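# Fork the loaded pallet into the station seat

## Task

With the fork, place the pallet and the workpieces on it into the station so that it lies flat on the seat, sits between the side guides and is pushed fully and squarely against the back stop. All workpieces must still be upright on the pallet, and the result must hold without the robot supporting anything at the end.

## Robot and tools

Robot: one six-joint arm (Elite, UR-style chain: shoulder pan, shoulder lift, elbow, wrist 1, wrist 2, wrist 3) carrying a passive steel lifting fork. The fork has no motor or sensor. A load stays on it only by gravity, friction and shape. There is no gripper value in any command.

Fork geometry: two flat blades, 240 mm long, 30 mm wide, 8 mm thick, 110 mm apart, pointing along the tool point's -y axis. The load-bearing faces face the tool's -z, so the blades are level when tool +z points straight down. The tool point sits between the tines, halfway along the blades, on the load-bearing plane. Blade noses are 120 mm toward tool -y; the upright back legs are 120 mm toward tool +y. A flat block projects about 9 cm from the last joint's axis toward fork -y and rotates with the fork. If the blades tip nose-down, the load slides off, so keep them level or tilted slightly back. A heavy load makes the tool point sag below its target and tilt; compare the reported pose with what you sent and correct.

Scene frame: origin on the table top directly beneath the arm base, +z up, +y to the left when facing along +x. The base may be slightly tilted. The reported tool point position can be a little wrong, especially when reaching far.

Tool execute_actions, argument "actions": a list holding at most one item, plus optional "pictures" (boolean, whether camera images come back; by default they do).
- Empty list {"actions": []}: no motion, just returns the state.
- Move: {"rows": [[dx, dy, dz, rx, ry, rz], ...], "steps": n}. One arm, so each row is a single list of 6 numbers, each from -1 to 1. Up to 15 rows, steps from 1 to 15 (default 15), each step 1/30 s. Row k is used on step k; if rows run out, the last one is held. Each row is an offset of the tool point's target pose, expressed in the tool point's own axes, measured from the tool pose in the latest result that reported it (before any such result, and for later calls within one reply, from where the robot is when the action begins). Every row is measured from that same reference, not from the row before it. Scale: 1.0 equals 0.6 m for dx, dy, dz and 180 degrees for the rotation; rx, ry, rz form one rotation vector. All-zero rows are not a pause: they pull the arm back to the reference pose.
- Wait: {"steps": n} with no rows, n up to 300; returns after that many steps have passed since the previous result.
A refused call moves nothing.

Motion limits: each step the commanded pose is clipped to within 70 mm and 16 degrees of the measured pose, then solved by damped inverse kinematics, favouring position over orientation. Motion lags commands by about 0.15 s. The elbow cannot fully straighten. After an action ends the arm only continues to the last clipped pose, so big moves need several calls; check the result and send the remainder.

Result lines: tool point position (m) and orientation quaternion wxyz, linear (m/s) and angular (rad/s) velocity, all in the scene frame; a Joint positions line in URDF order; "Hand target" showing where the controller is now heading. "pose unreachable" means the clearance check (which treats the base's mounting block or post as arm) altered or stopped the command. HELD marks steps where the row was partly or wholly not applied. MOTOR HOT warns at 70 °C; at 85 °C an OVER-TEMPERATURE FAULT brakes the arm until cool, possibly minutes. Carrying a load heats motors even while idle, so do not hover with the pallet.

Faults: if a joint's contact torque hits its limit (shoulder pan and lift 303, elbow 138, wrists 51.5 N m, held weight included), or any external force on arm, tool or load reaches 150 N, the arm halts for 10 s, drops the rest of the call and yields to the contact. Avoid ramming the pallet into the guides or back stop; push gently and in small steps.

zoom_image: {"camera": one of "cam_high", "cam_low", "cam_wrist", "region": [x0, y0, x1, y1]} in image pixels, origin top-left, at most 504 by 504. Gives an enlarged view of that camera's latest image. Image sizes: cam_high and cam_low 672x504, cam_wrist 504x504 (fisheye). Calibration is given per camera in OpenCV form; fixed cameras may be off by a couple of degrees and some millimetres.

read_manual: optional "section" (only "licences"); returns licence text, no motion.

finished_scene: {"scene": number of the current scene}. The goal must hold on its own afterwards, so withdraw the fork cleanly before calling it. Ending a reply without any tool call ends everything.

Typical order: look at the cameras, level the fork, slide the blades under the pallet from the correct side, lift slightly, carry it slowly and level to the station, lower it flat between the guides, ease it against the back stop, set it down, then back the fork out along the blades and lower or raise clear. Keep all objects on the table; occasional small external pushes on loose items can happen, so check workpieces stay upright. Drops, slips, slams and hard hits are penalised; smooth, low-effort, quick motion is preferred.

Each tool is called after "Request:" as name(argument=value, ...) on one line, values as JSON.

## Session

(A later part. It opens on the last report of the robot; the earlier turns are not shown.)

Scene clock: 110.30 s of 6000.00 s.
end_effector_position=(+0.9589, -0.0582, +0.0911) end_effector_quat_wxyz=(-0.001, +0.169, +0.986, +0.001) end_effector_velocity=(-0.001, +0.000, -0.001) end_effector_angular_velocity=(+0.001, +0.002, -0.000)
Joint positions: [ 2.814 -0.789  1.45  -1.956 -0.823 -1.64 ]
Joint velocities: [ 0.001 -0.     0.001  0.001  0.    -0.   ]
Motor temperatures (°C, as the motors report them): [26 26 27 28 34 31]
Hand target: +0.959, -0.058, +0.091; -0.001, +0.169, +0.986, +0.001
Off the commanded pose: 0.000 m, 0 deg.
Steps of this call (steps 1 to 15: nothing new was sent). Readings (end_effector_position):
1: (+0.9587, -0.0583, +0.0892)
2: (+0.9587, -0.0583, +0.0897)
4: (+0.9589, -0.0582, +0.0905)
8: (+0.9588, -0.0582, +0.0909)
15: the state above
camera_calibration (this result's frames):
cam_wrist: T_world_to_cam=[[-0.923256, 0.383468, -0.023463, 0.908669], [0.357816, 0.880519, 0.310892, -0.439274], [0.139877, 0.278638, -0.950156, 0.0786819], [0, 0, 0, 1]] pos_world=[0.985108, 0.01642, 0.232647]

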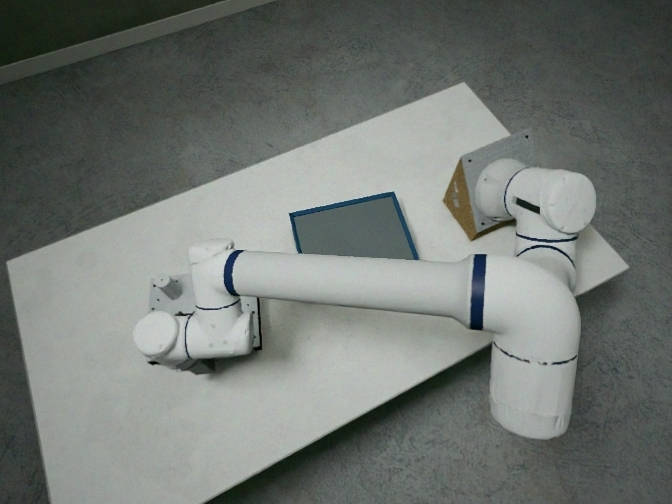

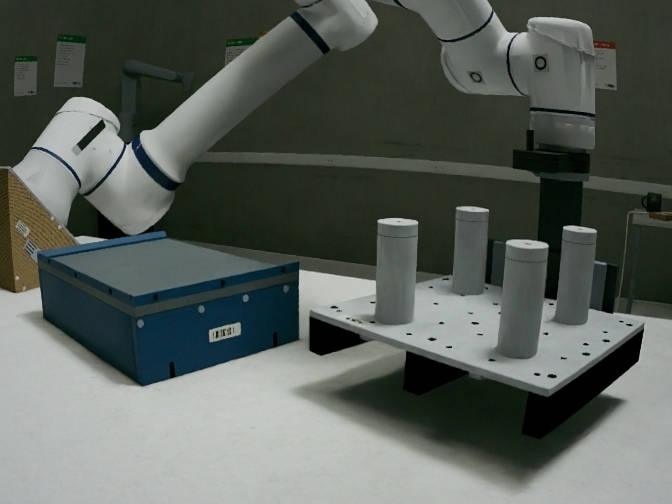

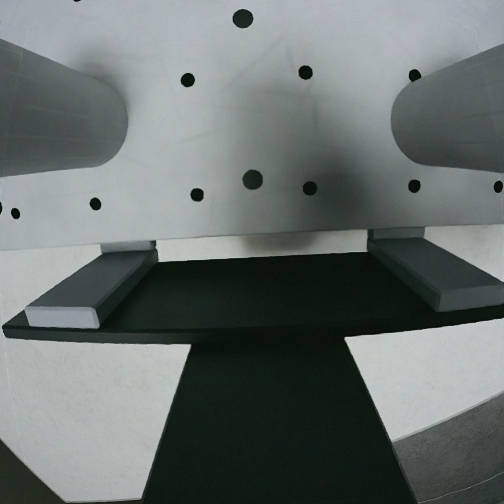

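Request:
execute_actions(actions=[{"rows":[[0,0,-0.005,0,0,-0.002],[0,0,-0.012,0,0,-0.005],[0,0,-0.022,0,0,-0.008],[0,0,-0.034,0,0,-0.011],[0,0,-0.046,0,0,-0.014],[0,0,-0.058,0,0,-0.017],[0,0,-0.07,0,0,-0.02],[0,0,-0.082,0,0,-0.023],[0,0,-0.094,0,0,-0.026],[0,0,-0.106,0,0,-0.029],[0,0,-0.118,0,0,-0.032],[0,0,-0.13,0,0,-0.035],[0,0,-0.14,0,0,-0.037],[0,0,-0.147,0,0,-0.039],[0,0,-0.15,0,0,-0.0395]]}], pictures=false)

Request:
execute_actions(actions=[{"steps":20}], pictures=false)

Request:
execute_actions(actions=[{"rows":[[0.002,0,0,0,0,0],[0.005,-0.001,0,0,0,0],[0.009,-0.001,0,0,0,0],[0.014,-0.002,0,0,0,0],[0.02,-0.003,0,0,0,0],[0.027,-0.004,0,0,0,0],[0.035,-0.005,0,0,0,0],[0.044,-0.006,0,0,0,0],[0.054,-0.008,0,0,0,0],[0.064,-0.009,0,0,0,0],[0.074,-0.011,0,0,0,0],[0.084,-0.012,0,0,0,0],[0.094,-0.014,0,0,0,0],[0.104,-0.015,0,0,0,0],[0.114,-0.017,0,0,0,0]]}], pictures=false)

Request:
execute_actions(actions=[{"rows":[[0.055,-0.008,0,0,0,0],[0.066,-0.01,0,0,0,0],[0.077,-0.011,0,0,0,0],[0.088,-0.013,0,0,0,0],[0.099,-0.014,0,0,0,0],[0.11,-0.016,0,0,0,0],[0.121,-0.018,0,0,0,0],[0.132,-0.019,0,0,0,0],[0.143,-0.021,0,0,0,0],[0.154,-0.022,0,0,0,0],[0.165,-0.024,0,0,0,0],[0.176,-0.026,0,0,0,0],[0.187,-0.027,0,0,0,0],[0.198,-0.029,0,0,0,0],[0.209,-0.03,0,0,0,0]]}], pictures=false)

Request:
execute_actions(actions=[{"rows":[[0.055,-0.008,0,0,0,0],[0.066,-0.01,0,0,0,0],[0.077,-0.011,0,0,0,0],[0.088,-0.013,0,0,0,0],[0.099,-0.014,0,0,0,0],[0.11,-0.016,0,0,0,0],[0.121,-0.018,0,0,0,0],[0.132,-0.019,0,0,0,0],[0.143,-0.021,0,0,0,0],[0.154,-0.022,0,0,0,0],[0.165,-0.024,0,0,0,0],[0.176,-0.026,0,0,0,0],[0.187,-0.027,0,0,0,0],[0.198,-0.029,0,0,0,0],[0.209,-0.03,0,0,0,0]]}], pictures=false)

Request:
execute_actions(actions=[{"rows":[[0.055,-0.008,0,0,0,0],[0.066,-0.01,0,0,0,0],[0.077,-0.011,0,0,0,0],[0.088,-0.013,0,0,0,0],[0.099,-0.014,0,0,0,0],[0.11,-0.016,0,0,0,0],[0.121,-0.018,0,0,0,0],[0.132,-0.019,0,0,0,0],[0.143,-0.021,0,0,0,0],[0.154,-0.022,0,0,0,0],[0.165,-0.024,0,0,0,0],[0.176,-0.026,0,0,0,0],[0.187,-0.027,0,0,0,0],[0.198,-0.029,0,0,0,0],[0.209,-0.03,0,0,0,0]]}], pictures=false)

Request:
execute_actions(actions=[{"rows":[[0.055,-0.008,0,0,0,0],[0.066,-0.01,0,0,0,0],[0.077,-0.011,0,0,0,0],[0.088,-0.013,0,0,0,0],[0.099,-0.014,0,0,0,0],[0.11,-0.016,0,0,0,0],[0.12,-0.018,0,0,0,0],[0.129,-0.019,0,0,0,0],[0.137,-0.02,0,0,0,0],[0.144,-0.021,0,0,0,0],[0.15,-0.022,0,0,0,0],[0.155,-0.023,0,0,0,0],[0.159,-0.023,0,0,0,0],[0.162,-0.024,0,0,0,0],[0.164,-0.024,0,0,0,0]]}], pictures=false)

Request:
execute_actions(actions=[{"steps":20}])

Scene clock: 145.77 s of 6000.00 s.
end_effector_position=(+0.9592, -0.0583, +0.1659) end_effector_quat_wxyz=(+0.000, +0.117, +0.993, +0.001) end_effector_velocity=(+0.003, -0.000, +0.166) end_effector_angular_velocity=(+0.001, -0.003, +0.212)
Joint positions: [ 2.761 -0.857  1.449 -1.845 -0.839 -1.809]
Joint velocities: [-0.118 -0.132 -0.038  0.267 -0.035 -0.36 ]
Motor temperatures (°C, as the motors report them): [26 26 27 28 34 31]
Hand target: +0.959, -0.058, +0.181; -0.000, +0.108, +0.994, +0.001
Off the commanded pose: 0.015 m, 1 deg.
Steps of this call (steps 1 to 90: nothing new was sent; then 31.97 s passed at rest; steps 91 to 105: all 15 steps of this action). Readings (end_effector_position):
91: (+0.9589, -0.0582, +0.0912)
92: (+0.9589, -0.0582, +0.0919)
94: (+0.9590, -0.0582, +0.0970)
98: (+0.9591, -0.0583, +0.1189)
105: the state above

Scene clock: 146.43 s of 6000.00 s.
end_effector_position=(+0.9589, -0.0583, +0.1807) end_effector_quat_wxyz=(-0.000, +0.108, +0.994, +0.001) end_effector_velocity=(-0.001, +0.001, -0.001) end_effector_angular_velocity=(+0.001, +0.002, -0.001)
Joint positions: [ 2.751 -0.869  1.445 -1.819 -0.842 -1.843]
Joint velocities: [ 0.001 -0.     0.001  0.001 -0.     0.   ]
Motor temperatures (°C, as the motors report them): [26 26 27 28 34 31]
Hand target: +0.959, -0.058, +0.181; -0.000, +0.108, +0.994, +0.001
Off the commanded pose: 0.000 m, 0 deg.
Steps of this call (steps 1 to 20: nothing new was sent). Readings (end_effector_position):
1: (+0.9592, -0.0583, +0.1707)
2: (+0.9591, -0.0583, +0.1740)
4: (+0.9588, -0.0583, +0.1773)
8: (+0.9589, -0.0583, +0.1799)
20: the state above

Scene clock: 146.93 s of 6000.00 s.
end_effector_position=(+0.9094, -0.0549, +0.1803) end_effector_quat_wxyz=(-0.001, +0.108, +0.994, +0.001) end_effector_velocity=(-0.174, +0.011, -0.001) end_effector_angular_velocity=(+0.001, +0.004, -0.004)
Joint positions: [ 2.735 -0.937  1.562 -1.853 -0.847 -1.864]
Joint velocities: [-0.058 -0.237  0.4   -0.109 -0.021 -0.073]
Motor temperatures (°C, as the motors report them): [26 26 27 28 34 31]
Hand target: +0.890, -0.054, +0.180; -0.001, +0.108, +0.994, +0.001
Off the commanded pose: 0.020 m, 0 deg.
Steps of this call (steps 1 to 15: all 15 steps of this action). Readings (end_effector_position):
1: (+0.9589, -0.0583, +0.1807)
2: (+0.9587, -0.0582, +0.1808)
4: (+0.9566, -0.0580, +0.1809)
8: (+0.9458, -0.0574, +0.1806)
15: the state above

Scene clock: 147.43 s of 6000.00 s.
end_effector_position=(+0.8053, -0.0476, +0.1796) end_effector_quat_wxyz=(-0.002, +0.109, +0.994, +0.002) end_effector_velocity=(-0.197, +0.014, +0.001) end_effector_angular_velocity=(+0.001, -0.003, -0.000)
Joint positions: [ 2.696 -1.077  1.789 -1.905 -0.861 -1.913]
Joint velocities: [-0.085 -0.265  0.409 -0.079 -0.029 -0.102]
Motor temperatures (°C, as the motors report them): [26 26 27 28 34 31]
Hand target: +0.784, -0.046, +0.179; -0.002, +0.109, +0.994, +0.002
Off the commanded pose: 0.022 m, 0 deg.
Steps of this call (steps 1 to 15: all 15 steps of this action). Readings (end_effector_position):
1: (+0.9034, -0.0545, +0.1802)
2: (+0.8959, -0.0540, +0.1801)
4: (+0.8799, -0.0531, +0.1795)
8: (+0.8523, -0.0510, +0.1797)
15: the state above

Scene clock: 147.93 s of 6000.00 s.
end_effector_position=(+0.7012, -0.0402, +0.1789) end_effector_quat_wxyz=(-0.002, +0.109, +0.994, +0.002) end_effector_velocity=(-0.196, +0.016, -0.001) end_effector_angular_velocity=(+0.001, -0.001, +0.001)
Joint positions: [ 2.646 -1.217  1.994 -1.93  -0.881 -1.973]
Joint velocities: [-0.107 -0.271  0.371 -0.02  -0.042 -0.128]
Motor temperatures (°C, as the motors report them): [26 26 27 28 34 31]
Hand target: +0.680, -0.038, +0.179; -0.002, +0.109, +0.994, +0.002
Off the commanded pose: 0.022 m, 0 deg.
Steps of this call (steps 1 to 15: all 15 steps of this action). Readings (end_effector_position):
1: (+0.7986, -0.0470, +0.1796)
2: (+0.7911, -0.0465, +0.1795)
4: (+0.7756, -0.0457, +0.1788)
8: (+0.7482, -0.0436, +0.1789)
15: the state above

Scene clock: 148.43 s of 6000.00 s.
end_effector_position=(+0.5974, -0.0327, +0.1780) end_effector_quat_wxyz=(-0.003, +0.109, +0.994, +0.002) end_effector_velocity=(-0.195, +0.014, +0.001) end_effector_angular_velocity=(-0.001, -0.003, +0.001)
Joint positions: [ 2.581 -1.363  2.181 -1.923 -0.909 -2.048]
Joint velocities: [-0.145 -0.292  0.339  0.051 -0.063 -0.163]
Motor temperatures (°C, as the motors report them): [26 26 27 28 34 31]
Hand target: +0.576, -0.031, +0.178; -0.003, +0.109, +0.994, +0.002
Off the commanded pose: 0.023 m, 0 deg.
Steps of this call (steps 1 to 15: all 15 steps of this action). Readings (end_effector_position):
1: (+0.6945, -0.0396, +0.1789)
2: (+0.6871, -0.0391, +0.1787)
4: (+0.6716, -0.0382, +0.1780)
8: (+0.6444, -0.0363, +0.1781)
15: the state above

Scene clock: 148.93 s of 6000.00 s.
end_effector_position=(+0.5069, -0.0262, +0.1776) end_effector_quat_wxyz=(-0.003, +0.110, +0.994, +0.002) end_effector_velocity=(-0.085, +0.006, +0.006) end_effector_angular_velocity=(+0.000, -0.005, +0.005)
Joint positions: [ 2.504 -1.505  2.331 -1.881 -0.945 -2.132]
Joint velocities: [-0.094 -0.152  0.134  0.073 -0.043 -0.103]
Motor temperatures (°C, as the motors report them): [26 26 27 28 34 31]
Hand target: +0.499, -0.025, +0.178; -0.003, +0.109, +0.994, +0.002
Off the commanded pose: 0.009 m, 0 deg.
Steps of this call (steps 1 to 15: all 15 steps of this action). Readings (end_effector_position):
1: (+0.5907, -0.0322, +0.1780)
2: (+0.5833, -0.0317, +0.1778)
4: (+0.5679, -0.0308, +0.1768)
8: (+0.5408, -0.0289, +0.1768)
15: the state above

Scene clock: 149.60 s of 6000.00 s.
end_effector_position=(+0.4986, -0.0254, +0.1780) end_effector_quat_wxyz=(-0.003, +0.109, +0.994, +0.002) end_effector_velocity=(-0.001, -0.000, +0.000) end_effector_angular_velocity=(+0.001, +0.000, -0.002)
Joint positions: [ 2.495 -1.519  2.344 -1.873 -0.949 -2.142]
Joint velocities: [-0.001 -0.    -0.     0.002 -0.     0.   ]
Motor temperatures (°C, as the motors report them): [26 26 27 28 34 31]
Hand target: +0.499, -0.025, +0.178; -0.003, +0.109, +0.994, +0.002
Off the commanded pose: 0.001 m, 0 deg.
Steps of this call (steps 1 to 20: nothing new was sent). Readings (end_effector_position):
1: (+0.5043, -0.0260, +0.1777)
2: (+0.5025, -0.0258, +0.1778)
4: (+0.5005, -0.0256, +0.1780)
8: (+0.4990, -0.0254, +0.1780)
20: the state above
camera_calibration (this result's frames):
cam_wrist: T_world_to_cam=[[-0.962598, 0.270155, -0.0205145, 0.489348], [0.250609, 0.916607, 0.31149, -0.276259], [0.102954, 0.294699, -0.950028, 0.235273], [0, 0, 0, 1]] pos_world=[0.516056, 0.0516863, 0.319606]

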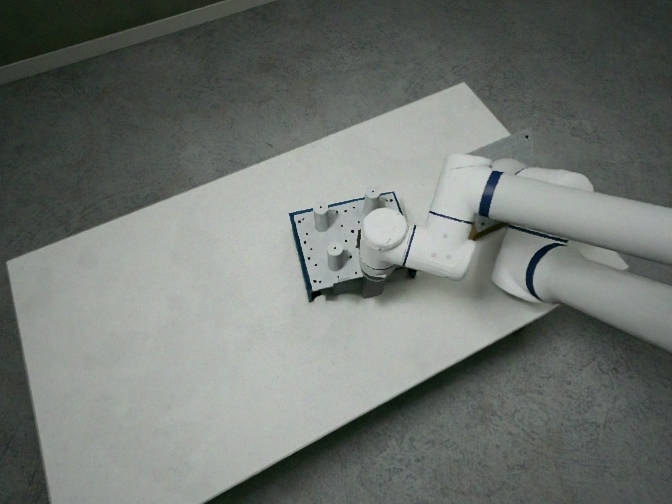

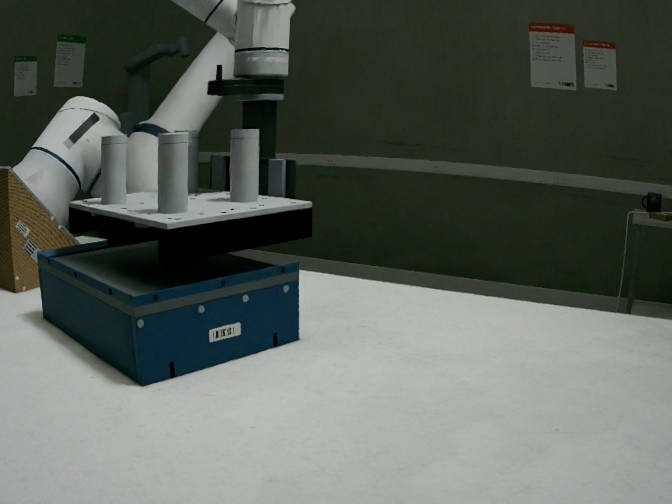

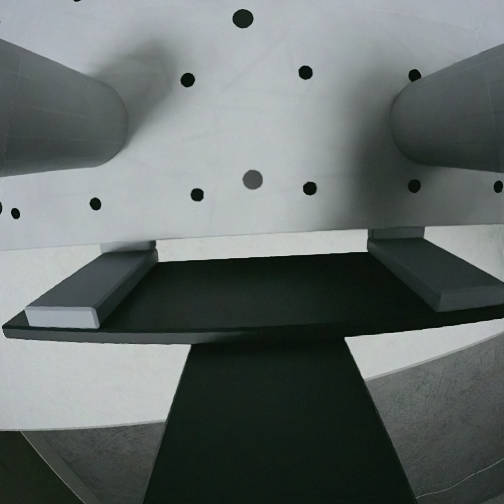

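Request:
zoom_image(camera="cam_high", region=[280, 180, 440, 310])

Request:
zoom_image(camera="cam_low", region=[30, 170, 330, 350])

Region (280, 180, 440, 310) of cam_high's 672x504 image, scaled by 3.150, with more detail than that image has; it fills the top 410 rows of this view, and the rest is white.

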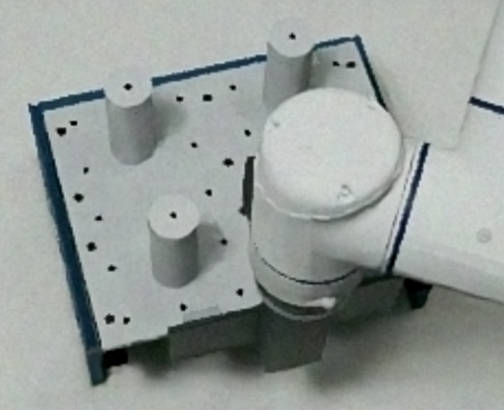

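Region (30, 170, 330, 350) of cam_low's 672x504 image, scaled by 1.680, with more detail than that image has; it fills the top 302 rows of this view, and the rest is white.

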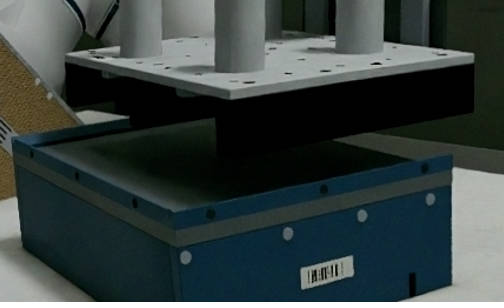

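Request:
execute_actions(actions=[{"rows":[[0.002,-0.002,0.003,0,0,0],[0.004,-0.004,0.006,0,0,0],[0.006,-0.006,0.009,0,0,0],[0.008,-0.008,0.012,0,0,0],[0.01,-0.01,0.015,0,0,0],[0.012,-0.012,0.018,0,0,0],[0.014,-0.014,0.021,0,0,0],[0.016,-0.016,0.024,0,0,0],[0.018,-0.018,0.027,0,0,0],[0.02,-0.02,0.03,0,0,0],[0.022,-0.022,0.033,0,0,0],[0.022,-0.025,0.036,0,0,0]]}], pictures=false)

Request:
execute_actions(actions=[{"steps":15}])

Request:
zoom_image(camera="cam_high", region=[280, 180, 440, 310])

Request:
zoom_image(camera="cam_low", region=[30, 170, 330, 350])

Scene clock: 165.43 s of 6000.00 s.
end_effector_position=(+0.4833, -0.0357, +0.1582) end_effector_quat_wxyz=(-0.003, +0.110, +0.994, +0.002) end_effector_velocity=(-0.008, -0.015, -0.018) end_effector_angular_velocity=(-0.005, -0.007, +0.007)
Joint positions: [ 2.489 -1.508  2.388 -1.924 -0.952 -2.149]
Joint velocities: [-0.005  0.025  0.037 -0.068 -0.001 -0.007]
Motor temperatures (°C, as the motors report them): [26 26 27 28 34 31]
Hand target: +0.482, -0.037, +0.156; -0.003, +0.109, +0.994, +0.002
Off the commanded pose: 0.002 m, 0 deg.
Steps of this call (steps 1 to 90: nothing new was sent; then 12.33 s passed at rest; steps 91 to 105: all 15 steps of this action). Readings (end_effector_position):
91: (+0.4985, -0.0254, +0.1779)
92: (+0.4982, -0.0256, +0.1776)
94: (+0.4964, -0.0266, +0.1754)
98: (+0.4914, -0.0297, +0.1692)
105: the state above

Scene clock: 165.93 s of 6000.00 s.
end_effector_position=(+0.4823, -0.0370, +0.1564) end_effector_quat_wxyz=(-0.003, +0.109, +0.994, +0.002) end_effector_velocity=(-0.001, +0.000, -0.000) end_effector_angular_velocity=(+0.001, +0.001, -0.001)
Joint positions: [ 2.489 -1.506  2.392 -1.93  -0.953 -2.149]
Joint velocities: [-0.     0.     0.     0.001 -0.    -0.001]
Motor temperatures (°C, as the motors report them): [26 26 27 28 34 31]
Hand target: +0.482, -0.037, +0.156; -0.003, +0.109, +0.994, +0.002
Off the commanded pose: 0.000 m, 0 deg.
Steps of this call (steps 1 to 15: nothing new was sent). Readings (end_effector_position):
1: (+0.4831, -0.0361, +0.1578)
2: (+0.4829, -0.0364, +0.1574)
4: (+0.4826, -0.0367, +0.1569)
8: (+0.4824, -0.0370, +0.1565)
15: the state above
camera_calibration (this result's frames):
cam_wrist: T_world_to_cam=[[-0.962602, 0.270144, -0.0204715, 0.476405], [0.250605, 0.91659, 0.311545, -0.254824], [0.102926, 0.294764, -0.950011, 0.219922], [0, 0, 0, 1]] pos_world=[0.499813, 0.0400461, 0.29807]

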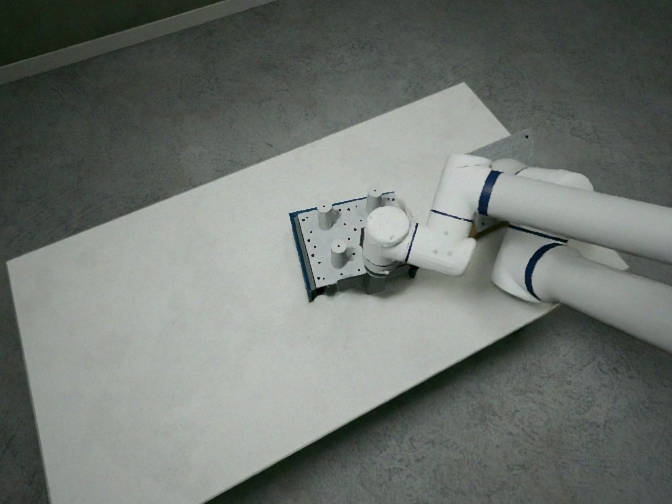

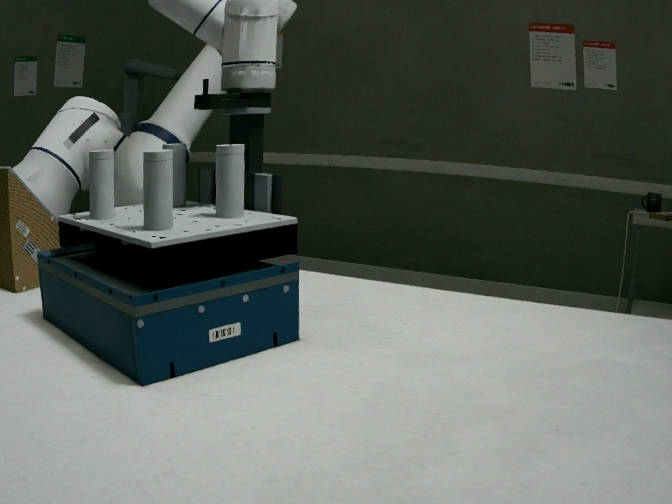

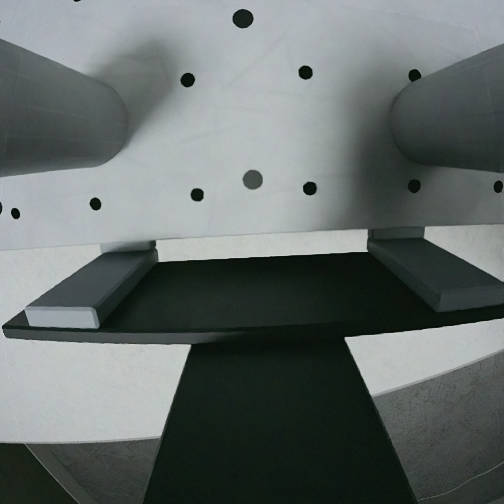

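Region (280, 180, 440, 310) of cam_high's 672x504 image, scaled by 3.150, with more detail than that image has; it fills the top 410 rows of this view, and the rest is white.

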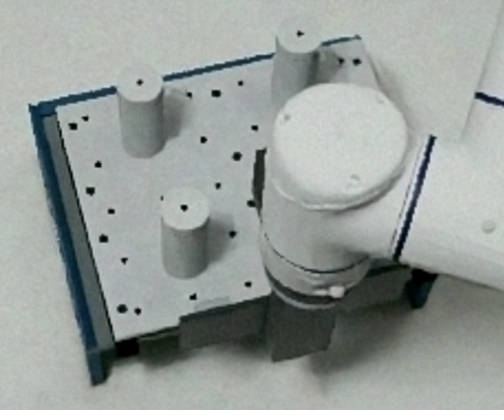

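Region (30, 170, 330, 350) of cam_low's 672x504 image, scaled by 1.680, with more detail than that image has; it fills the top 302 rows of this view, and the rest is white.

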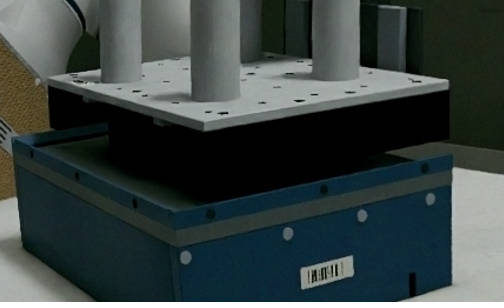

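Request:
execute_actions(actions=[{"rows":[[0,0,0.002,0,0,0],[0,0,0.004,0,0,0],[0,0,0.006,0,0,0],[0,0,0.008,0,0,0],[0,0,0.01,0,0,0],[0,0,0.012,0,0,0],[0,0,0.014,0,0,0],[0,0,0.016,0,0,0],[0,0,0.018,0,0,0],[0,0,0.02,0,0,0],[0,0,0.022,0,0,0],[0,0,0.024,0,0,0],[0,0,0.026,0,0,0],[0,0,0.028,0,0,0],[0,0,0.03,0,0,0]]}], pictures=false)

Request:
execute_actions(actions=[{"rows":[[0,0,0.008,0,0,0],[0,0,0.0095,0,0,0],[0,0,0.011,0,0,0],[0,0,0.0125,0,0,0],[0,0,0.014,0,0,0],[0,0,0.0155,0,0,0],[0,0,0.017,0,0,0],[0,0,0.0185,0,0,0],[0,0,0.02,0,0,0],[0,0,0.0215,0,0,0],[0,0,0.023,0,0,0],[0,0,0.0245,0,0,0],[0,0,0.026,0,0,0]]}], pictures=false)

Request:
execute_actions(actions=[{"steps":15}])

Request:
zoom_image(camera="cam_high", region=[280, 180, 440, 310])

Request:
zoom_image(camera="cam_low", region=[30, 170, 330, 350])

Scene clock: 181.80 s of 6000.00 s.
end_effector_position=(+0.4822, -0.0370, +0.1423) end_effector_quat_wxyz=(-0.003, +0.109, +0.994, +0.002) end_effector_velocity=(-0.000, +0.001, -0.036) end_effector_angular_velocity=(+0.000, +0.001, +0.002)
Joint positions: [ 2.505 -1.491  2.405 -1.969 -0.945 -2.132]
Joint velocities: [ 0.043  0.041  0.033 -0.1    0.02   0.043]
Motor temperatures (°C, as the motors report them): [26 26 27 28 34 31]
Hand target: +0.482, -0.037, +0.139; -0.003, +0.109, +0.994, +0.002
Off the commanded pose: 0.004 m, 0 deg.
Steps of this call (steps 1 to 90: nothing new was sent; then 12.37 s passed at rest; steps 91 to 105: all 15 steps of this action). Readings (end_effector_position):
91: (+0.4823, -0.0370, +0.1564)
92: (+0.4823, -0.0372, +0.1562)
94: (+0.4823, -0.0372, +0.1548)
98: (+0.4822, -0.0370, +0.1506)
105: the state above

Scene clock: 182.30 s of 6000.00 s.
end_effector_position=(+0.4821, -0.0369, +0.1281) end_effector_quat_wxyz=(-0.003, +0.109, +0.994, +0.002) end_effector_velocity=(-0.001, -0.000, -0.016) end_effector_angular_velocity=(+0.001, +0.001, -0.002)
Joint positions: [ 2.522 -1.474  2.418 -2.009 -0.936 -2.114]
Joint velocities: [ 0.019  0.02   0.015 -0.045  0.009  0.021]
Motor temperatures (°C, as the motors report them): [26 26 27 28 34 31]
Hand target: +0.482, -0.037, +0.127; -0.003, +0.109, +0.994, +0.002
Off the commanded pose: 0.001 m, 0 deg.
Steps of this call (steps 1 to 15: all 15 steps of this action). Readings (end_effector_position):
1: (+0.4822, -0.0369, +0.1412)
2: (+0.4822, -0.0369, +0.1400)
4: (+0.4824, -0.0370, +0.1383)
8: (+0.4823, -0.0370, +0.1345)
15: the state above

Scene clock: 182.80 s of 6000.00 s.
end_effector_position=(+0.4821, -0.0369, +0.1268) end_effector_quat_wxyz=(-0.003, +0.109, +0.994, +0.002) end_effector_velocity=(-0.000, -0.000, +0.000) end_effector_angular_velocity=(+0.001, +0.000, -0.001)
Joint positions: [ 2.523 -1.472  2.419 -2.013 -0.936 -2.112]
Joint velocities: [-0.001  0.    -0.001  0.002 -0.    -0.   ]
Motor temperatures (°C, as the motors report them): [26 26 27 28 34 31]
Hand target: +0.482, -0.037, +0.127; -0.003, +0.109, +0.994, +0.002
Off the commanded pose: 0.000 m, 0 deg.
Steps of this call (steps 1 to 15: nothing new was sent). Readings (end_effector_position):
1: (+0.4821, -0.0369, +0.1277)
2: (+0.4821, -0.0369, +0.1274)
4: (+0.4821, -0.0369, +0.1271)
8: (+0.4821, -0.0369, +0.1268)
15: the state above
camera_calibration (this result's frames):
cam_wrist: T_world_to_cam=[[-0.962608, 0.270133, -0.0203307, 0.475546], [0.250632, 0.91657, 0.311582, -0.245653], [0.102803, 0.294836, -0.950002, 0.191794], [0, 0, 0, 1]] pos_world=[0.499617, 0.0401497, 0.268414]

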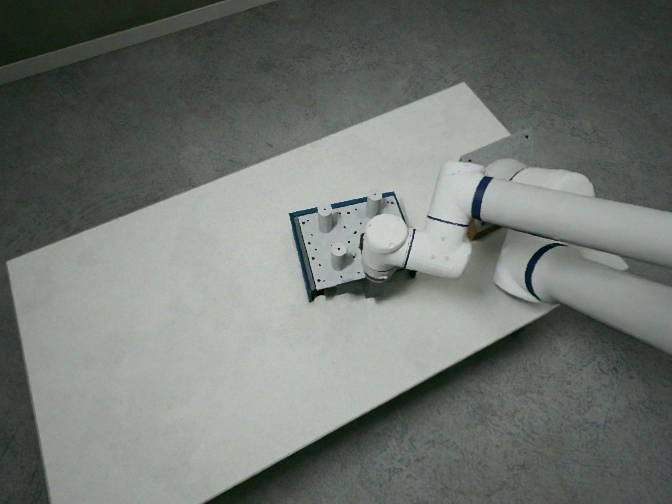

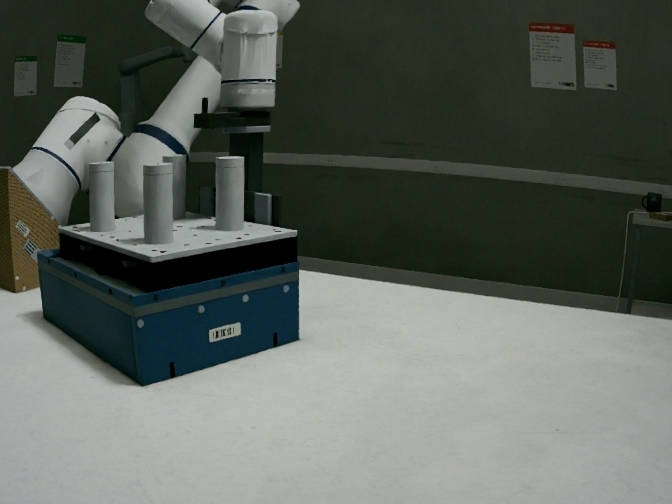

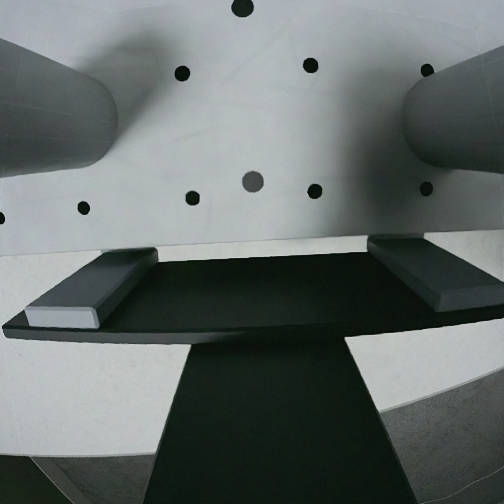

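Region (280, 180, 440, 310) of cam_high's 672x504 image, scaled by 3.150, with more detail than that image has; it fills the top 410 rows of this view, and the rest is white.

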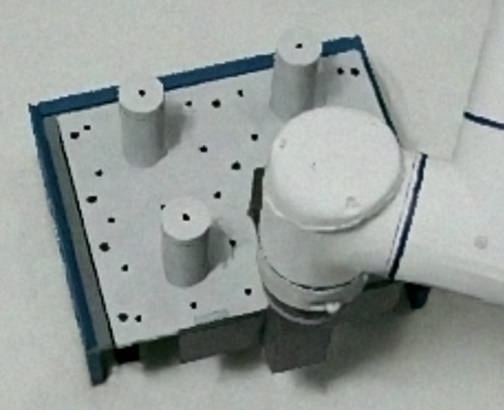

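Region (30, 170, 330, 350) of cam_low's 672x504 image, scaled by 1.680, with more detail than that image has; it fills the top 302 rows of this view, and the rest is white.

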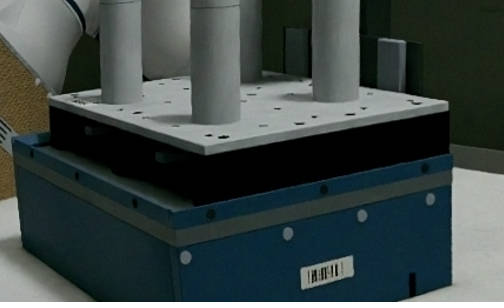

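Request:
execute_actions(actions=[{"rows":[[0,-0.003,0,0,0,0],[0,-0.006,0,0,0,0],[0,-0.009,0,0,0,0],[0,-0.012,0,0,0,0],[0,-0.015,0,0,0,0],[0,-0.018,0,0,0,0],[0,-0.021,0,0,0,0],[0,-0.024,0,0,0,0],[0,-0.027,0,0,0,0],[0,-0.03,0,0,0,0],[0,-0.033,0,0,0,0],[0,-0.036,0,0,0,0],[0,-0.039,0,0,0,0],[0,-0.042,0,0,0,0],[0,-0.045,0,0,0,0]]}], pictures=false)

Request:
execute_actions(actions=[{"steps":15}], pictures=false)

Request:
execute_actions(actions=[{"rows":[[0,-0.001,0,0,0,0],[0,-0.002,0,0,0,0],[0,-0.003,0,0,0,0],[0,-0.004,0,0,0,0],[0,-0.005,0,0,0,0],[0,-0.006,0,0,0,0],[0,-0.007,0,0,0,0],[0,-0.008,0,0,0,0]]}])

Request:
zoom_image(camera="cam_low", region=[30, 170, 330, 350])

Scene clock: 195.10 s of 6000.00 s.
end_effector_position=(+0.4774, -0.0574, +0.1267) end_effector_quat_wxyz=(-0.003, +0.109, +0.994, +0.002) end_effector_velocity=(-0.012, -0.052, -0.000) end_effector_angular_velocity=(+0.000, +0.000, +0.000)
Joint positions: [ 2.494 -1.446  2.426 -2.028 -0.95  -2.144]
Joint velocities: [-0.073  0.068  0.017 -0.04  -0.036 -0.078]
Motor temperatures (°C, as the motors report them): [26 26 27 28 34 31]
Hand target: +0.476, -0.063, +0.127; -0.003, +0.109, +0.994, +0.002
Off the commanded pose: 0.006 m, 0 deg.
Steps of this call (steps 1 to 90: nothing new was sent; then 8.80 s passed at rest; steps 91 to 105: all 15 steps of this action). Readings (end_effector_position):
91: (+0.4821, -0.0369, +0.1268)
92: (+0.4820, -0.0372, +0.1267)
94: (+0.4816, -0.0393, +0.1266)
98: (+0.4803, -0.0453, +0.1267)
105: the state above

Scene clock: 195.60 s of 6000.00 s.
end_effector_position=(+0.4762, -0.0630, +0.1267) end_effector_quat_wxyz=(-0.003, +0.109, +0.994, +0.002) end_effector_velocity=(+0.000, -0.000, +0.000) end_effector_angular_velocity=(-0.000, -0.001, -0.000)
Joint positions: [ 2.486 -1.438  2.428 -2.032 -0.954 -2.152]
Joint velocities: [-0.001  0.    -0.    -0.001 -0.     0.   ]
Motor temperatures (°C, as the motors report them): [26 26 27 28 34 31]
Hand target: +0.476, -0.063, +0.127; -0.003, +0.109, +0.994, +0.002
Off the commanded pose: 0.000 m, 0 deg.
Steps of this call (steps 1 to 15: nothing new was sent). Readings (end_effector_position):
1: (+0.4771, -0.0591, +0.1267)
2: (+0.4768, -0.0604, +0.1267)
4: (+0.4765, -0.0618, +0.1267)
8: (+0.4762, -0.0627, +0.1267)
15: the state above

Scene clock: 196.10 s of 6000.00 s.
end_effector_position=(+0.4752, -0.0675, +0.1267) end_effector_quat_wxyz=(-0.003, +0.109, +0.994, +0.002) end_effector_velocity=(-0.001, -0.001, -0.000) end_effector_angular_velocity=(+0.000, +0.000, +0.000)
Joint positions: [ 2.48  -1.432  2.429 -2.036 -0.957 -2.159]
Joint velocities: [-0.002  0.002  0.001 -0.001 -0.001 -0.002]
Motor temperatures (°C, as the motors report them): [26 26 27 28 34 31]
Hand target: +0.475, -0.068, +0.127; -0.003, +0.109, +0.994, +0.002
Off the commanded pose: 0.000 m, 0 deg.
Steps of this call (steps 1 to 15: all 15 steps of this action). Readings (end_effector_position):
1: (+0.4762, -0.0630, +0.1267)
2: (+0.4762, -0.0632, +0.1267)
4: (+0.4760, -0.0639, +0.1267)
8: (+0.4755, -0.0659, +0.1267)
15: the state above
camera_calibration (this result's frames):
cam_wrist: T_world_to_cam=[[-0.962612, 0.270119, -0.0203348, 0.477157], [0.250604, 0.916531, 0.31172, -0.215823], [0.102839, 0.294969, -0.949957, 0.201464], [0, 0, 0, 1]] pos_world=[0.492684, 0.00949353, 0.268361]

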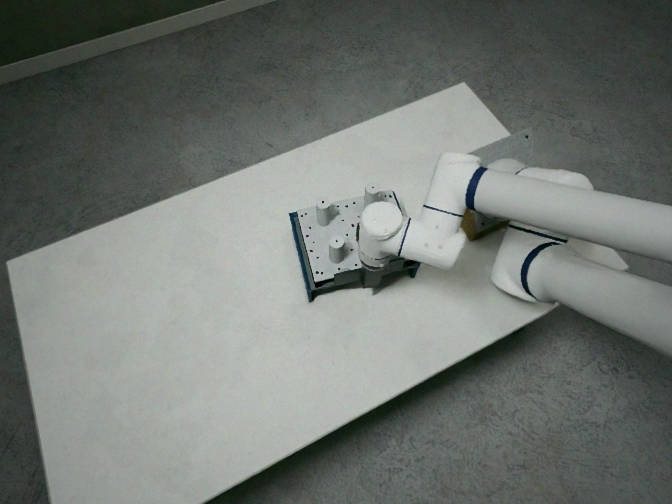

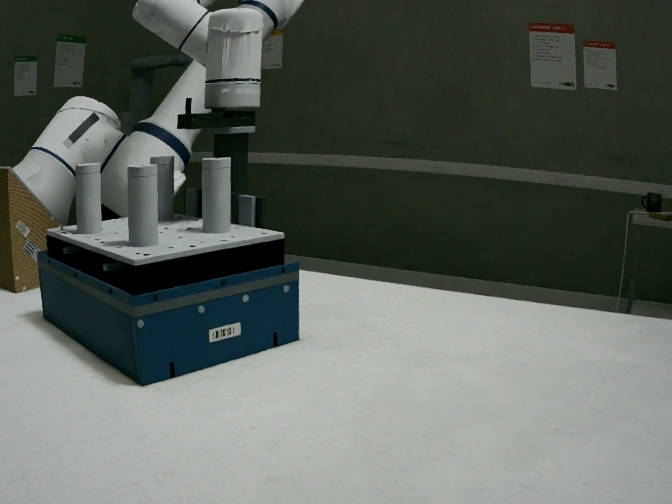

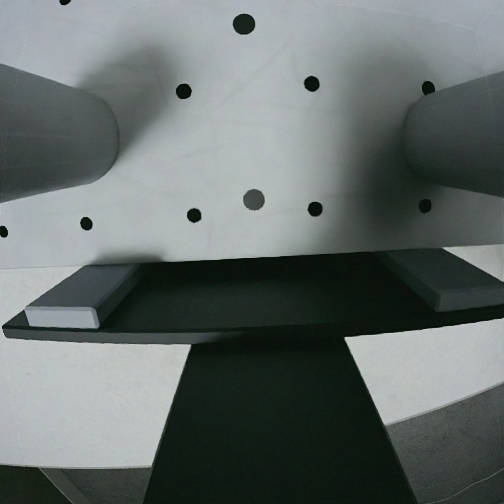

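Region (30, 170, 330, 350) of cam_low's 672x504 image, scaled by 1.680, with more detail than that image has; it fills the top 302 rows of this view, and the rest is white.

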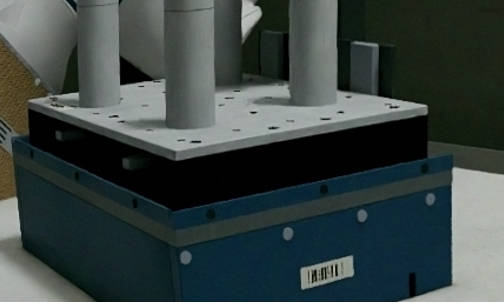

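No contact yet; creep on.

Request:
execute_actions(actions=[{"rows":[[0,-0.001,0,0,0,0],[0,-0.002,0,0,0,0],[0,-0.003,0,0,0,0],[0,-0.004,0,0,0,0],[0,-0.005,0,0,0,0]]}], pictures=false)

Request:
execute_actions(actions=[{"rows":[[0,-0.001,0,0,0,0],[0,-0.002,0,0,0,0],[0,-0.003,0,0,0,0]]}], pictures=false)

Scene clock: 202.10 s of 6000.00 s.
end_effector_position=(+0.4745, -0.0704, +0.1267) end_effector_quat_wxyz=(-0.003, +0.109, +0.994, +0.002) end_effector_velocity=(-0.001, -0.001, +0.000) end_effector_angular_velocity=(+0.001, -0.001, -0.001)
Joint positions: [ 2.476 -1.428  2.43  -2.038 -0.959 -2.163]
Joint velocities: [-0.002  0.001  0.001  0.    -0.    -0.001]
Motor temperatures (°C, as the motors report them): [26 26 27 28 34 31]
Hand target: +0.475, -0.070, +0.127; -0.003, +0.109, +0.994, +0.002
Off the commanded pose: 0.000 m, 0 deg.
Steps of this call (steps 1 to 90: nothing new was sent; then 2.50 s passed at rest; steps 91 to 105: all 15 steps of this action). Readings (end_effector_position):
91: (+0.4751, -0.0677, +0.1267)
92: (+0.4751, -0.0678, +0.1267)
94: (+0.4750, -0.0685, +0.1267)
98: (+0.4746, -0.0700, +0.1267)
105: the state above

Scene clock: 202.60 s of 6000.00 s.
end_effector_position=(+0.4742, -0.0721, +0.1267) end_effector_quat_wxyz=(-0.003, +0.109, +0.994, +0.002) end_effector_velocity=(-0.001, -0.001, +0.000) end_effector_angular_velocity=(-0.000, -0.000, -0.001)
Joint positions: [ 2.473 -1.426  2.43  -2.039 -0.96  -2.166]
Joint velocities: [-0.001  0.     0.001 -0.    -0.001  0.   ]
Motor temperatures (°C, as the motors report them): [26 26 27 28 34 31]
Hand target: +0.474, -0.072, +0.127; -0.003, +0.109, +0.994, +0.002
Off the commanded pose: 0.000 m, 0 deg.
Steps of this call (steps 1 to 15: all 15 steps of this action). Readings (end_effector_position):
1: (+0.4745, -0.0704, +0.1267)
2: (+0.4745, -0.0706, +0.1267)
4: (+0.4743, -0.0713, +0.1267)
8: (+0.4742, -0.0719, +0.1267)
15: the state above

Request:
execute_actions(actions=[{"rows":[[0,-0.001,0,0,0,0],[0,-0.002,0,0,0,0],[0,-0.003,0,0,0,0],[0,-0.004,0,0,0,0]]}], pictures=false)

Request:
execute_actions(actions=[{"rows":[[0,-0.001,0,0,0,0],[0,-0.002,0,0,0,0],[0,-0.003,0,0,0,0],[0,-0.004,0,0,0,0]]}])

Request:
zoom_image(camera="cam_low", region=[30, 210, 230, 330])

Scene clock: 220.83 s of 6000.00 s.
end_effector_position=(+0.4748, -0.0723, +0.1262) end_effector_quat_wxyz=(-0.001, +0.110, +0.994, +0.004) end_effector_velocity=(-0.001, +0.000, -0.001) end_effector_angular_velocity=(+0.002, +0.002, -0.002)
Joint positions: [ 2.471 -1.424  2.43  -2.039 -0.956 -2.166]
Joint velocities: [ 0.     0.     0.001  0.001 -0.     0.   ]
Motor temperatures (°C, as the motors report them): [26 26 27 28 34 31]
Hand target: +0.475, -0.072, +0.126; -0.001, +0.110, +0.994, +0.004
Off the commanded pose: 0.002 m, 0 deg.
FORCE FAULT: contact force on the arm reached its limit, and the arm stopped for 10 seconds. The contact can be on any part of the arm, not only on its tool. The arm's remaining commands of this call were not run. The arm holds still and accepts commands again. Move the arm away from the contact; if what it grips holds it there, let go first. Pushing or pulling that hard again can fault the arm again.
The stop began at step 97 of this call (marked STOPPED below). From that step on the arm followed nothing that you had sent. 9 steps, steps kept back included, did not run and will not run. Nothing is kept back now.
Steps of this call (steps 1 to 90: nothing new was sent; then 5.00 s passed at rest; steps 91 to 96: the first 6 steps of this action; steps 97 to 397: the stop). Readings (end_effector_position):
91: (+0.4741, -0.0722, +0.1267)
92: (+0.4741, -0.0723, +0.1267)
94: (+0.4741, -0.0728, +0.1267)
97: (+0.4747, -0.0723, +0.1263) STOPPED
98: (+0.4748, -0.0723, +0.1262)
397: the state above

Scene clock: 220.87 s of 6000.00 s.
end_effector_position=(+0.4748, -0.0723, +0.1262) end_effector_quat_wxyz=(-0.001, +0.110, +0.994, +0.004) end_effector_velocity=(-0.001, -0.000, +0.000) end_effector_angular_velocity=(+0.001, -0.001, -0.002)
Joint positions: [ 2.471 -1.424  2.43  -2.039 -0.956 -2.166]
Joint velocities: [-0.001  0.     0.     0.001  0.     0.   ]
Motor temperatures (°C, as the motors report them): [26 26 27 28 34 31]
Hand target: +0.475, -0.072, +0.126; -0.001, +0.110, +0.994, +0.004
Off the commanded pose: 0.003 m, 0 deg.
A stop began in an earlier call of the same reply, so what this call sent did not run. Send another action.
Steps of this call (step 1: nothing new was sent). Readings (end_effector_position):
1: the state above
camera_calibration (this result's frames):
cam_wrist: T_world_to_cam=[[-0.962077, 0.27185, -0.0224841, 0.478178], [0.251147, 0.914936, 0.315938, -0.21216], [0.106459, 0.29831, -0.948513, 0.200779], [0, 0, 0, 1]] pos_world=[0.491953, 0.00422562, 0.268223]

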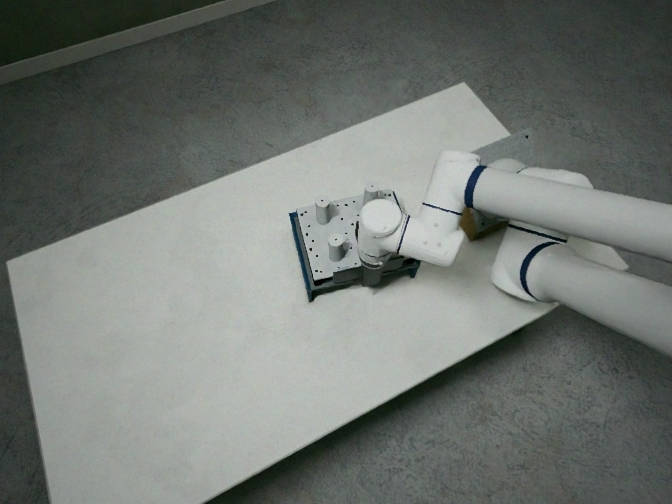

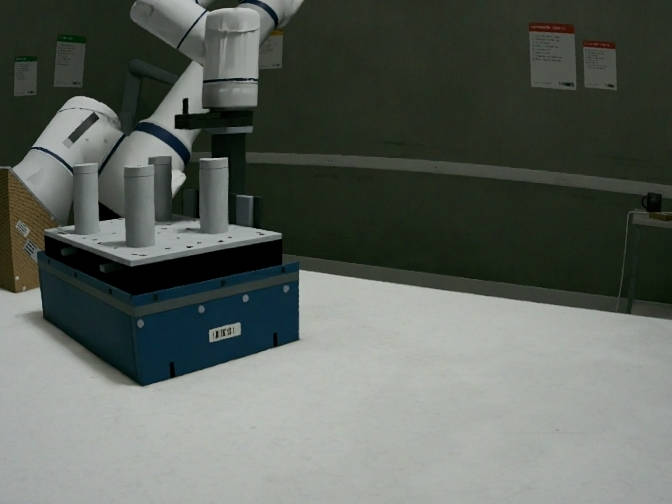

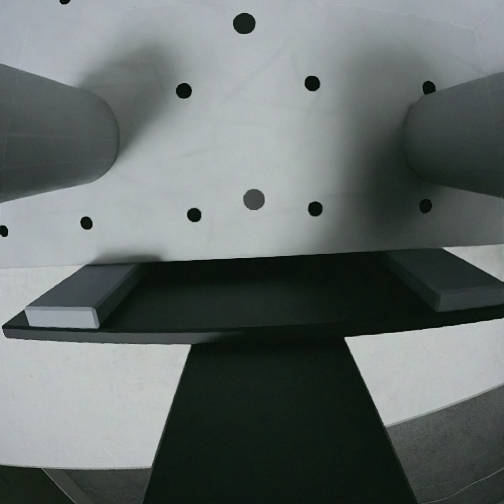

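Region (30, 210, 230, 330) of cam_low's 672x504 image, scaled by 2.520, with more detail than that image has; it fills the top 302 rows of this view, and the rest is white.

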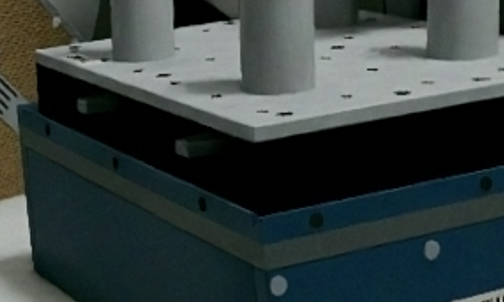

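Request:
execute_actions(actions=[{"rows":[[0,0.005,0,0,0,0],[0,0.015,0,0,0,0],[0,0.03,0,0,0,0],[0,0.05,0,0,0,0],[0,0.07,0,0,0,0],[0,0.09,0,0,0,0],[0,0.11,0,0,0,0],[0,0.13,0,0,0,0],[0,0.15,0,0,0,0],[0,0.17,0,0,0,0],[0,0.19,0,0,0,0],[0,0.21,0,0,0,0],[0,0.23,0,0,0,0],[0,0.25,0,0,0,0],[0,0.27,0,0,0,0]]}], pictures=false)

Request:
execute_actions(actions=[{"rows":[[0,0.09,0,0,0,0],[0,0.11,0,0,0,0],[0,0.13,0,0,0,0],[0,0.15,0,0,0,0],[0,0.17,0,0,0,0],[0,0.19,0,0,0,0],[0,0.21,0,0,0,0],[0,0.23,0,0,0,0],[0,0.25,0,0,0,0],[0,0.27,0,0,0,0]]}])

Request:
zoom_image(camera="cam_high", region=[280, 180, 440, 310])

Scene clock: 230.17 s of 6000.00 s.
end_effector_position=(+0.5014, +0.0445, +0.1254) end_effector_quat_wxyz=(-0.001, +0.109, +0.994, +0.005) end_effector_velocity=(+0.077, +0.341, +0.004) end_effector_angular_velocity=(+0.004, -0.000, +0.005)
Joint positions: [ 2.638 -1.556  2.379 -1.968 -0.877 -1.983]
Joint velocities: [ 0.486 -0.312 -0.209  0.156  0.204  0.569]
Motor temperatures (°C, as the motors report them): [26 26 27 28 34 31]
Hand target: +0.509, +0.083, +0.126; -0.002, +0.109, +0.994, +0.006
Off the commanded pose: 0.042 m, 0 deg.
Steps of this call (steps 1 to 90: nothing new was sent; then 5.80 s passed at rest; steps 91 to 105: all 15 steps of this action). Readings (end_effector_position):
91: (+0.4748, -0.0723, +0.1262)
92: (+0.4748, -0.0716, +0.1263)
94: (+0.4762, -0.0650, +0.1261)
98: (+0.4839, -0.0325, +0.1255)
105: the state above

Scene clock: 230.67 s of 6000.00 s.
end_effector_position=(+0.5347, +0.1958, +0.1266) end_effector_quat_wxyz=(-0.002, +0.109, +0.994, +0.006) end_effector_velocity=(+0.020, +0.072, +0.004) end_effector_angular_velocity=(-0.021, -0.005, -0.009)
Joint positions: [ 2.851 -1.646  2.26  -1.937 -0.805 -1.716]
Joint velocities: [ 0.107 -0.016 -0.077 -0.024  0.009  0.166]
Motor temperatures (°C, as the motors report them): [26 26 27 28 34 31]
Hand target: +0.536, +0.202, +0.127; -0.002, +0.109, +0.994, +0.005
Off the commanded pose: 0.007 m, 0 deg.
Steps of this call (steps 1 to 15: all 15 steps of this action). Readings (end_effector_position):
1: (+0.5040, +0.0561, +0.1255)
2: (+0.5067, +0.0678, +0.1253)
4: (+0.5118, +0.0913, +0.1250)
8: (+0.5222, +0.1385, +0.1254)
15: the state above
camera_calibration (this result's frames):
cam_wrist: T_world_to_cam=[[-0.963012, 0.268653, -0.0208319, 0.463897], [0.24821, 0.914504, 0.31949, -0.471372], [0.104883, 0.302502, -0.947361, 0.114664], [0, 0, 0, 1]] pos_world=[0.551711, 0.271758, 0.268891]

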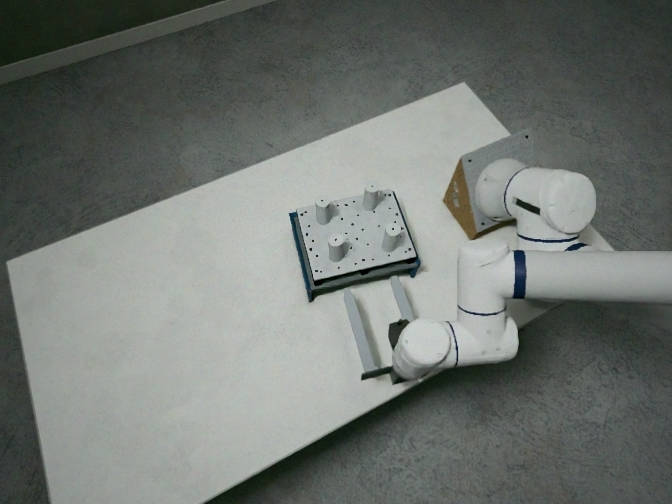

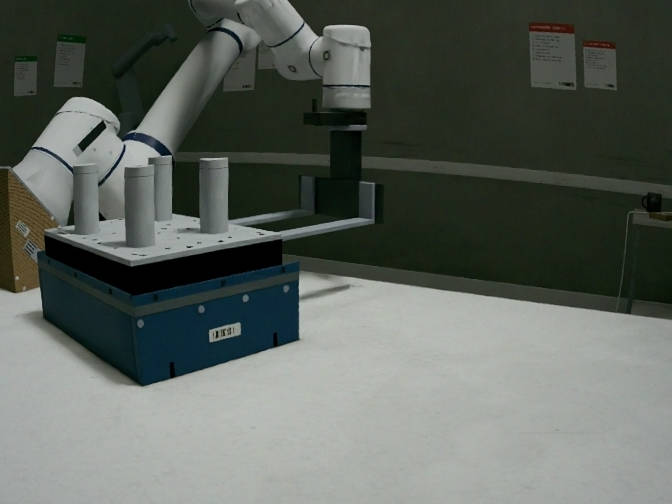

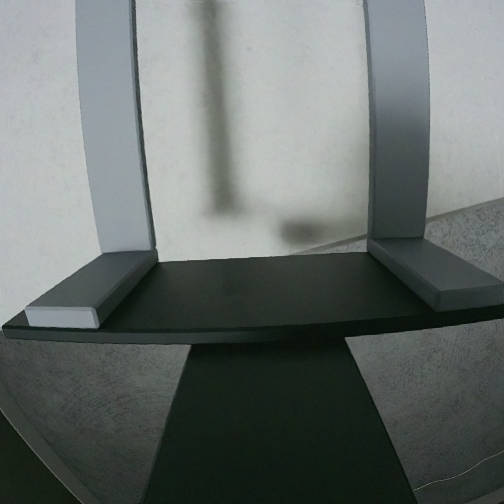

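Region (280, 180, 440, 310) of cam_high's 672x504 image, scaled by 3.150, with more detail than that image has; it fills the top 410 rows of this view, and the rest is white.

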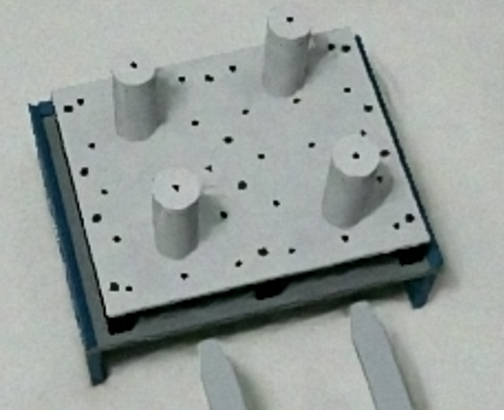

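Request:
finished_scene(scene=1)

The scene is finished: the task was done.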